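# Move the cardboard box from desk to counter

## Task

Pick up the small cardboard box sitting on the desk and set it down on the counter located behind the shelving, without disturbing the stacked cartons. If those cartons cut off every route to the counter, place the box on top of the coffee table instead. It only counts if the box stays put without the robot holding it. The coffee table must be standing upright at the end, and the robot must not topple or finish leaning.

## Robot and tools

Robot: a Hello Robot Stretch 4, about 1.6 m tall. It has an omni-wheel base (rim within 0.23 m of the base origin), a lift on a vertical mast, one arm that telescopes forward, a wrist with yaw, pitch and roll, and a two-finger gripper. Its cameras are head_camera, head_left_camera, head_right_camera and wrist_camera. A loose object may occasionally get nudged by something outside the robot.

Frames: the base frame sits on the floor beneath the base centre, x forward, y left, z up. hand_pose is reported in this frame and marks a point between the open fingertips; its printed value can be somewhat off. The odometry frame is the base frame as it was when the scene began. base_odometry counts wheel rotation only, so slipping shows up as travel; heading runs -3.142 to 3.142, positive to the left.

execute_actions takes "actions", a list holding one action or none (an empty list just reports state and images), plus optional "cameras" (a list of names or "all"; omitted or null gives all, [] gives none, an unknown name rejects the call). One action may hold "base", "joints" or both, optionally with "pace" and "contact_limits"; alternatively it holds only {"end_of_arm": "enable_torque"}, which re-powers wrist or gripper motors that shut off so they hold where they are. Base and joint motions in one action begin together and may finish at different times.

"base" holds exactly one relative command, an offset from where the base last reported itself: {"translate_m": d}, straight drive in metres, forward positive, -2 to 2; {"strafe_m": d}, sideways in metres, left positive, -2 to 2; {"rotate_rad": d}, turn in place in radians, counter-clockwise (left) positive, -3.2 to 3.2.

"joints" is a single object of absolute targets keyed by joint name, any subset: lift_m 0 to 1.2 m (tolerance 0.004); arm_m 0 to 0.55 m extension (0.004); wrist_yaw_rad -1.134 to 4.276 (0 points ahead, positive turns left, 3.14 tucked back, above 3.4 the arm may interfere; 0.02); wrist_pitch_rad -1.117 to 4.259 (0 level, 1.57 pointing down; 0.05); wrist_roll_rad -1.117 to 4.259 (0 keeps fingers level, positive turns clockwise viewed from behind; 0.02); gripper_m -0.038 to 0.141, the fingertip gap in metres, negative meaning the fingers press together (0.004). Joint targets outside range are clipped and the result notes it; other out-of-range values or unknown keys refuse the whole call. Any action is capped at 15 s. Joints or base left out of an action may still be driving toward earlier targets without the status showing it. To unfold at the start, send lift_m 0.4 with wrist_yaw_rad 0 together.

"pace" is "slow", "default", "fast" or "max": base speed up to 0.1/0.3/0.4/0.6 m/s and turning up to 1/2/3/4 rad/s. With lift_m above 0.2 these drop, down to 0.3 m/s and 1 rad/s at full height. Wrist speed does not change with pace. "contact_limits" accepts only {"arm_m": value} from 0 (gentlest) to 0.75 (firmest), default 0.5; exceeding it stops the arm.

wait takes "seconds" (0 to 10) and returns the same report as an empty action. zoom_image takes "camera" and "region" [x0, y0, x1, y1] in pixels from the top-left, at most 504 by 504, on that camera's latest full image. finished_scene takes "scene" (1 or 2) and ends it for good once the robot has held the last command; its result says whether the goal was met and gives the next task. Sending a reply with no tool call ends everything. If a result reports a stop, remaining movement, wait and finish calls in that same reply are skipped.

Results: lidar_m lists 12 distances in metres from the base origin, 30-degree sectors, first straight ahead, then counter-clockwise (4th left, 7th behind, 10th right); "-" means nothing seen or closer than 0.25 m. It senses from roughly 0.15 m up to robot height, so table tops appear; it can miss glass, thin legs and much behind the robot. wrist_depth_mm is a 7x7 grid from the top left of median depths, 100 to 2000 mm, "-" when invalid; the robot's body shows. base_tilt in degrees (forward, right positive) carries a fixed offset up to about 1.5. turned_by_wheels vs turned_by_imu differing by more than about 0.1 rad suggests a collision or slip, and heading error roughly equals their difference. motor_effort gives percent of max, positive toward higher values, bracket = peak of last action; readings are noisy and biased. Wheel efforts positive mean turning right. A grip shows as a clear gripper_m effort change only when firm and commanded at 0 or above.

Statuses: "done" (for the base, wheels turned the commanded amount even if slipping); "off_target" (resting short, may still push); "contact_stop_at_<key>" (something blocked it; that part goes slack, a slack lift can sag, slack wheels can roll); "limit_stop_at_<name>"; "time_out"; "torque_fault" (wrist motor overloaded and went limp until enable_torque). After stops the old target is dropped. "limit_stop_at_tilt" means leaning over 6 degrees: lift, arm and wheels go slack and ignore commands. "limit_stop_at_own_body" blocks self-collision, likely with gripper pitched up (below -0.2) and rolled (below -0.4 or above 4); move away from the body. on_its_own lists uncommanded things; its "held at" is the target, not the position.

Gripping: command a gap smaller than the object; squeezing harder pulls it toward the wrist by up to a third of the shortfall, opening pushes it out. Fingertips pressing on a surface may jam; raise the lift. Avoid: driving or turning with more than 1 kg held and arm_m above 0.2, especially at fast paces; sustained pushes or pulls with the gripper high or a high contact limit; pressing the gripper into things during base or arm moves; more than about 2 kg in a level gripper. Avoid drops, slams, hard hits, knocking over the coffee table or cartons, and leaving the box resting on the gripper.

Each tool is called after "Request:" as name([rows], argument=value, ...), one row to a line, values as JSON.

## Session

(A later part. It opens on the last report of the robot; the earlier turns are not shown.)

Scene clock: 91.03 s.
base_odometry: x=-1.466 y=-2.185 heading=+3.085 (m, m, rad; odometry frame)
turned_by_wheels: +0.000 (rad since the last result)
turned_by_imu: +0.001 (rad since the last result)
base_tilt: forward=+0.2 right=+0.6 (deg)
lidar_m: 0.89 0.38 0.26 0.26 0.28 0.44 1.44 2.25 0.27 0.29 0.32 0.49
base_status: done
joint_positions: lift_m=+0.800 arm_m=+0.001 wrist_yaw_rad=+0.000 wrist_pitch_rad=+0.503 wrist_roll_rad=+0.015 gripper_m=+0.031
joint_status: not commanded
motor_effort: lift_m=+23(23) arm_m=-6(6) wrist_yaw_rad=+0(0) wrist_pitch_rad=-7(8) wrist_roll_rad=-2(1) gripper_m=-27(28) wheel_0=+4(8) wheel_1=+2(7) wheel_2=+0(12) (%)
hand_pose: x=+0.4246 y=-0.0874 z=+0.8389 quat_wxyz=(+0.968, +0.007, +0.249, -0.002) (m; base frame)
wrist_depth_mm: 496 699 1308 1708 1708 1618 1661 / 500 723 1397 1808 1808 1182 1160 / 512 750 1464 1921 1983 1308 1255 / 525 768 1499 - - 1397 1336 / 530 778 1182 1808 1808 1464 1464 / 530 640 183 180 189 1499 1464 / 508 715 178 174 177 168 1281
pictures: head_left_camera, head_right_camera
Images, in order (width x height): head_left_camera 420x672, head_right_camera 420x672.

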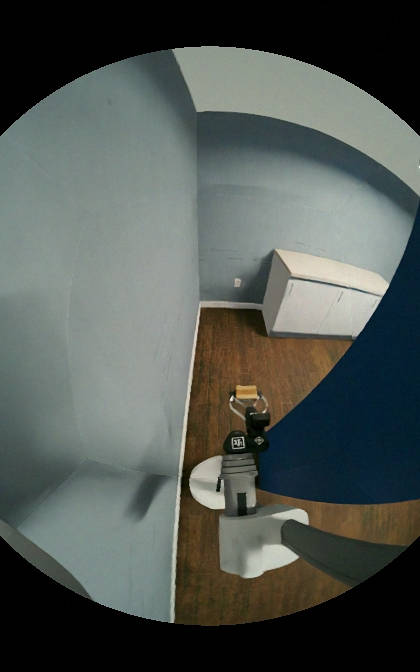

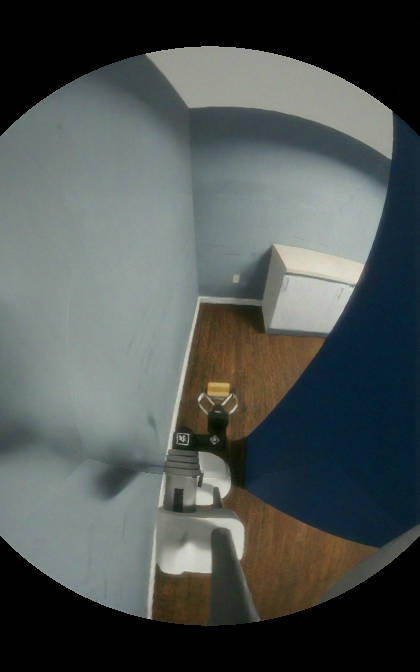

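Request:
execute_actions([
  {"base":{"rotate_rad":-0.08}},
], cameras=[])

Request:
execute_actions([
  {"base":{"translate_m":0.68},"joints":{"lift_m":0.98}},
], cameras=[])

Request:
execute_actions([
  {"base":{"rotate_rad":-0.5}},
])

Scene clock: 95.53 s.
base_odometry: x=-1.466 y=-2.185 heading=+3.005 (m, m, rad; odometry frame)
turned_by_wheels: -0.079 (rad since the last result)
turned_by_imu: -0.079 (rad since the last result)
base_tilt: forward=+0.1 right=+0.5 (deg)
lidar_m: 1.22 0.40 0.28 0.25 0.28 0.40 1.01 2.18 2.75 0.30 0.31 0.45
base_status: done
joint_positions: lift_m=+0.800 arm_m=+0.001 wrist_yaw_rad=+0.000 wrist_pitch_rad=+0.503 wrist_roll_rad=+0.015 gripper_m=+0.031
joint_status: not commanded
motor_effort: lift_m=+23(23) arm_m=-5(6) wrist_yaw_rad=+1(1) wrist_pitch_rad=-8(9) wrist_roll_rad=+2(2) gripper_m=-27(28) wheel_0=+3(8) wheel_1=+1(6) wheel_2=+3(8) (%)
hand_pose: x=+0.4246 y=-0.0875 z=+0.8389 quat_wxyz=(+0.968, +0.007, +0.249, -0.002) (m; base frame)
wrist_depth_mm: 585 891 1661 1708 1756 1708 1756 / 597 917 1808 1808 1756 1229 1255 / 609 946 1863 1921 1808 1366 1336 / 609 946 1983 - 1863 1430 1397 / 615 960 1576 1756 1661 1499 1576 / 621 750 183 180 189 1537 1464 / 580 831 178 174 177 168 1255
pictures: none
No camera images: the call's "cameras" was empty. Leave "cameras" out to get every camera's image.

Scene clock: 99.30 s.
base_odometry: x=-2.139 y=-2.093 heading=+3.006 (m, m, rad; odometry frame)
turned_by_wheels: +0.000 (rad since the last result)
turned_by_imu: -0.001 (rad since the last result)
base_tilt: forward=+0.2 right=+0.5 (deg)
lidar_m: 1.26 0.43 0.28 0.27 0.28 0.43 1.11 0.47 0.45 1.09 1.12 0.94
base_status: done
joint_positions: lift_m=+0.980 arm_m=+0.001 wrist_yaw_rad=+0.000 wrist_pitch_rad=+0.503 wrist_roll_rad=+0.015 gripper_m=+0.031
joint_status: all done
motor_effort: lift_m=+23(26) arm_m=-5(5) wrist_yaw_rad=+1(1) wrist_pitch_rad=-8(8) wrist_roll_rad=+2(1) gripper_m=-27(28) wheel_0=+3(8) wheel_1=+1(7) wheel_2=-1(12) (%)
hand_pose: x=+0.4246 y=-0.0874 z=+1.0189 quat_wxyz=(+0.969, +0.007, +0.249, -0.002) (m; base frame)
wrist_depth_mm: 609 917 1060 1078 1060 1078 1098 / 615 931 1118 1160 1138 1138 1160 / 627 960 1182 1205 1229 1060 991 / 627 991 1281 1308 1308 931 715 / 634 991 1366 1336 1366 917 699 / 634 768 183 180 189 854 759 / 597 854 178 174 177 168 831
pictures: none
No camera images: the call's "cameras" was empty. Leave "cameras" out to get every camera's image.

Scene clock: 100.67 s.
base_odometry: x=-2.139 y=-2.093 heading=+2.506 (m, m, rad; odometry frame)
turned_by_wheels: -0.499 (rad since the last result)
turned_by_imu: -0.501 (rad since the last result)
base_tilt: forward=+0.2 right=+0.4 (deg)
lidar_m: 0.95 1.10 0.39 0.29 0.26 0.30 0.41 1.23 0.43 0.42 1.20 1.11
base_status: done
joint_positions: lift_m=+0.980 arm_m=+0.001 wrist_yaw_rad=+0.000 wrist_pitch_rad=+0.503 wrist_roll_rad=+0.015 gripper_m=+0.031
joint_status: not commanded
motor_effort: lift_m=+23(23) arm_m=-6(5) wrist_yaw_rad=+0(0) wrist_pitch_rad=-8(8) wrist_roll_rad=+1(0) gripper_m=-28(27) wheel_0=+5(7) wheel_1=+4(9) wheel_2=+1(8) (%)
hand_pose: x=+0.4246 y=-0.0874 z=+1.0189 quat_wxyz=(+0.969, +0.007, +0.249, -0.002) (m; base frame)
wrist_depth_mm: 960 1060 1182 1308 1537 1808 - / 991 1118 1229 1366 1499 1808 - / 1078 1182 1182 891 976 1098 1308 / 1118 1229 1308 866 976 1229 1537 / 1182 1336 1397 854 1098 1366 1863 / 1255 1336 183 180 189 1618 1756 / 1336 1308 178 174 177 168 1537
pictures: head_camera, head_left_camera, head_right_camera, wrist_camera
Images, in order (width x height): head_camera 420x560, head_left_camera 420x672, head_right_camera 420x672, wrist_camera 616x392.

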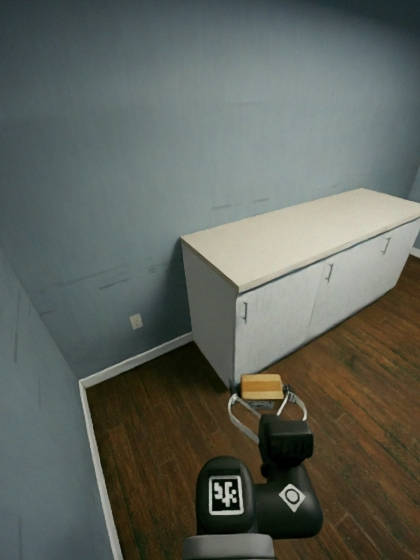

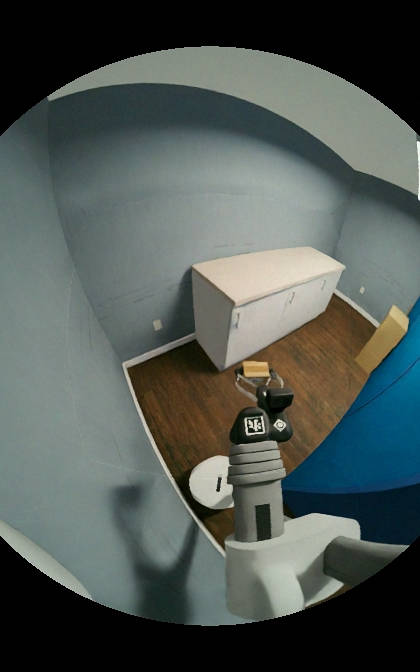

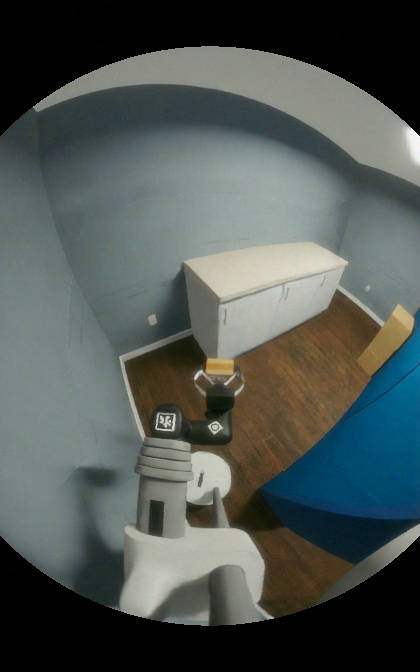

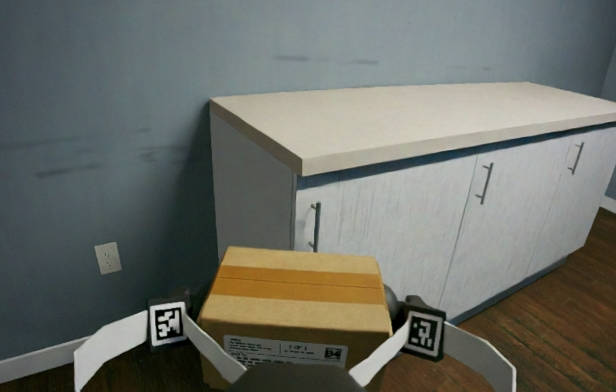

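Request:
execute_actions([
  {"base":{"translate_m":0.42},"joints":{"arm_m":0.5,"lift_m":1.0}},
], cameras=["head_camera","wrist_camera"])

Scene clock: 109.67 s.
base_odometry: x=-2.477 y=-1.844 heading=+2.507 (m, m, rad; odometry frame)
turned_by_wheels: +0.000 (rad since the last result)
turned_by_imu: +0.001 (rad since the last result)
base_tilt: forward=+0.2 right=+0.5 (deg)
lidar_m: 0.55 0.98 0.68 0.51 0.47 0.52 0.70 0.67 0.70 0.94 1.62 0.62
base_status: done
joint_positions: lift_m=+1.000 arm_m=+0.499 wrist_yaw_rad=+0.000 wrist_pitch_rad=+0.503 wrist_roll_rad=+0.015 gripper_m=+0.031
joint_status: all done
motor_effort: lift_m=+23(25) arm_m=+5(7) wrist_yaw_rad=+0(1) wrist_pitch_rad=-8(8) wrist_roll_rad=+0(2) gripper_m=-27(27) wheel_0=+4(9) wheel_1=+2(7) wheel_2=+0(10) (%)
hand_pose: x=+0.9227 y=-0.0874 z=+1.0389 quat_wxyz=(+0.969, +0.007, +0.249, -0.002) (m; base frame)
wrist_depth_mm: 332 364 407 462 525 615 715 / 345 384 430 488 559 661 809 / 368 407 459 525 615 741 891 / 389 430 492 569 634 691 715 / 407 449 480 500 512 517 525 / 392 384 183 180 189 415 418 / 329 315 178 174 177 168 355
pictures: head_camera, wrist_camera
Images, in order (width x height): head_camera 420x560, wrist_camera 616x392.

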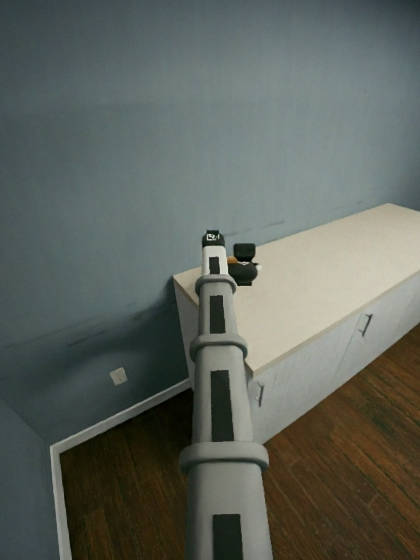

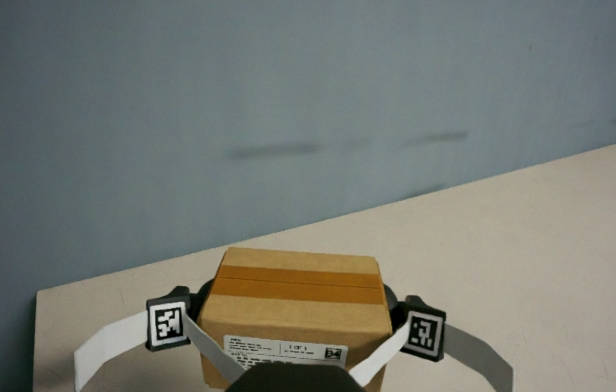

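Request:
execute_actions([
  {"joints":{"lift_m":0.915,"wrist_yaw_rad":-0.4}},
], cameras=["wrist_camera"])

Scene clock: 114.47 s.
base_odometry: x=-2.477 y=-1.844 heading=+2.507 (m, m, rad; odometry frame)
turned_by_wheels: +0.000 (rad since the last result)
turned_by_imu: +0.001 (rad since the last result)
base_tilt: forward=+0.3 right=+0.5 (deg)
lidar_m: 0.56 0.99 0.67 0.50 0.48 0.51 0.71 0.65 0.68 0.93 1.64 0.60
base_status: not commanded
joint_positions: lift_m=+0.915 arm_m=+0.499 wrist_yaw_rad=-0.400 wrist_pitch_rad=+0.503 wrist_roll_rad=+0.015 gripper_m=+0.031
joint_status: all done
motor_effort: lift_m=+18(22) arm_m=+5(5) wrist_yaw_rad=+0(9) wrist_pitch_rad=-8(8) wrist_roll_rad=+1(1) gripper_m=-27(28) wheel_0=+4(4) wheel_1=+2(2) wheel_2=+0(0) (%)
hand_pose: x=+0.8688 y=-0.1789 z=+0.9543 quat_wxyz=(+0.949, +0.056, +0.243, -0.194) (m; base frame)
wrist_depth_mm: 394 462 569 750 1060 1808 - / 407 484 609 798 1060 1430 - / 430 508 591 654 676 715 768 / 421 433 442 459 469 484 492 / 327 334 340 351 362 364 368 / 266 270 183 180 189 291 293 / 229 220 177 174 177 168 250
pictures: wrist_camera
Images, in order (width x height): wrist_camera 616x392.

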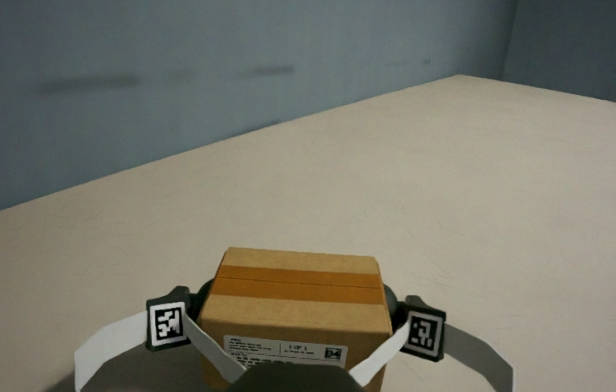

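Request:
execute_actions([
  {"joints":{"lift_m":0.9},"pace":"slow"},
], cameras=[])

Request:
execute_actions([
  {"joints":{"gripper_m":0.13}},
], cameras=[])

Request:
execute_actions([
  {"joints":{"lift_m":0.98},"pace":"fast"},
], cameras=["head_camera","wrist_camera"])

Scene clock: 121.60 s.
base_odometry: x=-2.477 y=-1.844 heading=+2.507 (m, m, rad; odometry frame)
turned_by_wheels: +0.000 (rad since the last result)
turned_by_imu: +0.001 (rad since the last result)
base_tilt: forward=+0.3 right=+0.4 (deg)
lidar_m: 0.56 0.99 0.71 0.49 0.47 0.50 0.70 0.65 0.68 0.94 1.63 0.59
base_status: not commanded
joint_positions: lift_m=+0.900 arm_m=+0.499 wrist_yaw_rad=-0.400 wrist_pitch_rad=+0.503 wrist_roll_rad=+0.015 gripper_m=+0.031
joint_status: all done
motor_effort: lift_m=+17(16) arm_m=+5(5) wrist_yaw_rad=-1(1) wrist_pitch_rad=-7(9) wrist_roll_rad=+1(1) gripper_m=-26(28) wheel_0=+4(4) wheel_1=+2(2) wheel_2=+0(0) (%)
hand_pose: x=+0.8688 y=-0.1789 z=+0.9394 quat_wxyz=(+0.949, +0.056, +0.243, -0.194) (m; base frame)
wrist_depth_mm: 397 462 574 750 1042 1756 - / 407 488 603 798 1008 1281 - / 427 496 580 597 627 661 699 / 387 399 410 421 433 445 455 / 301 310 315 325 330 338 342 / 246 248 183 180 189 270 271 / 211 204 178 174 177 167 231
pictures: none
No camera images: the call's "cameras" was empty. Leave "cameras" out to get every camera's image.

Scene clock: 123.53 s.
base_odometry: x=-2.477 y=-1.844 heading=+2.507 (m, m, rad; odometry frame)
turned_by_wheels: +0.000 (rad since the last result)
turned_by_imu: +0.000 (rad since the last result)
base_tilt: forward=+0.1 right=+0.5 (deg)
lidar_m: 0.54 0.99 0.70 0.51 0.46 0.49 0.70 0.66 0.67 0.94 1.63 0.56
base_status: not commanded
joint_positions: lift_m=+0.900 arm_m=+0.499 wrist_yaw_rad=-0.400 wrist_pitch_rad=+0.502 wrist_roll_rad=+0.015 gripper_m=+0.130
joint_status: all done
motor_effort: lift_m=+17(18) arm_m=+5(5) wrist_yaw_rad=-1(1) wrist_pitch_rad=-6(8) wrist_roll_rad=+1(1) gripper_m=+1(32) wheel_0=+4(4) wheel_1=+2(2) wheel_2=+0(0) (%)
hand_pose: x=+0.8689 y=-0.1789 z=+0.9395 quat_wxyz=(+0.949, +0.056, +0.242, -0.194) (m; base frame)
wrist_depth_mm: 397 462 569 741 1042 1863 - / 410 488 603 788 1008 1308 - / 427 496 585 609 627 661 715 / 392 402 415 424 436 452 462 / 303 312 315 237 332 338 342 / 247 210 197 193 203 262 272 / 213 210 209 148 216 220 233
pictures: none
No camera images: the call's "cameras" was empty. Leave "cameras" out to get every camera's image.

Scene clock: 124.63 s.
base_odometry: x=-2.477 y=-1.844 heading=+2.507 (m, m, rad; odometry frame)
turned_by_wheels: +0.000 (rad since the last result)
turned_by_imu: +0.000 (rad since the last result)
base_tilt: forward=+0.1 right=+0.5 (deg)
lidar_m: 0.55 1.00 0.71 0.49 0.47 0.50 0.72 0.67 0.68 0.96 1.62 0.60
base_status: not commanded
joint_positions: lift_m=+0.980 arm_m=+0.499 wrist_yaw_rad=-0.400 wrist_pitch_rad=+0.502 wrist_roll_rad=+0.015 gripper_m=+0.130
joint_status: all done
motor_effort: lift_m=+23(26) arm_m=+5(5) wrist_yaw_rad=+0(1) wrist_pitch_rad=-5(7) wrist_roll_rad=+1(1) gripper_m=+0(2) wheel_0=+4(4) wheel_1=+2(2) wheel_2=+0(0) (%)
hand_pose: x=+0.8689 y=-0.1789 z=+1.0192 quat_wxyz=(+0.949, +0.056, +0.242, -0.194) (m; base frame)
wrist_depth_mm: 394 462 574 750 1042 1756 - / 413 480 615 798 1138 1863 - / 427 508 634 809 904 960 1008 / 445 521 591 609 627 640 661 / 436 445 459 469 477 488 492 / 353 210 373 379 370 375 392 / 304 301 303 149 319 317 334
pictures: head_camera, wrist_camera
Images, in order (width x height): head_camera 420x560, wrist_camera 616x392.

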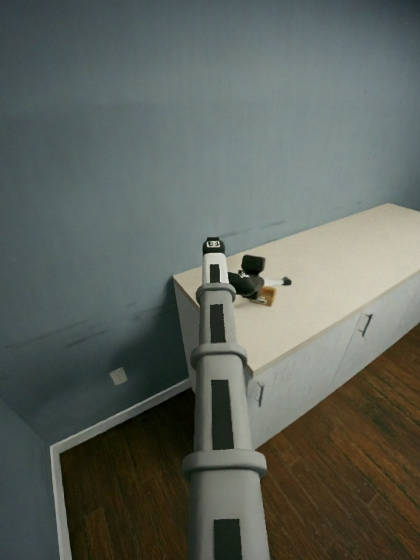

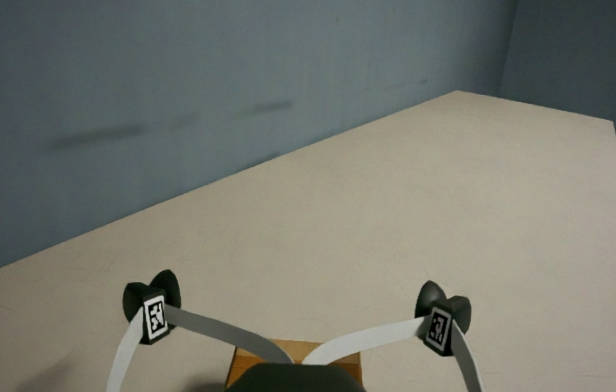

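Request:
finished_scene(scene=1)

The scene is finished: the task was done.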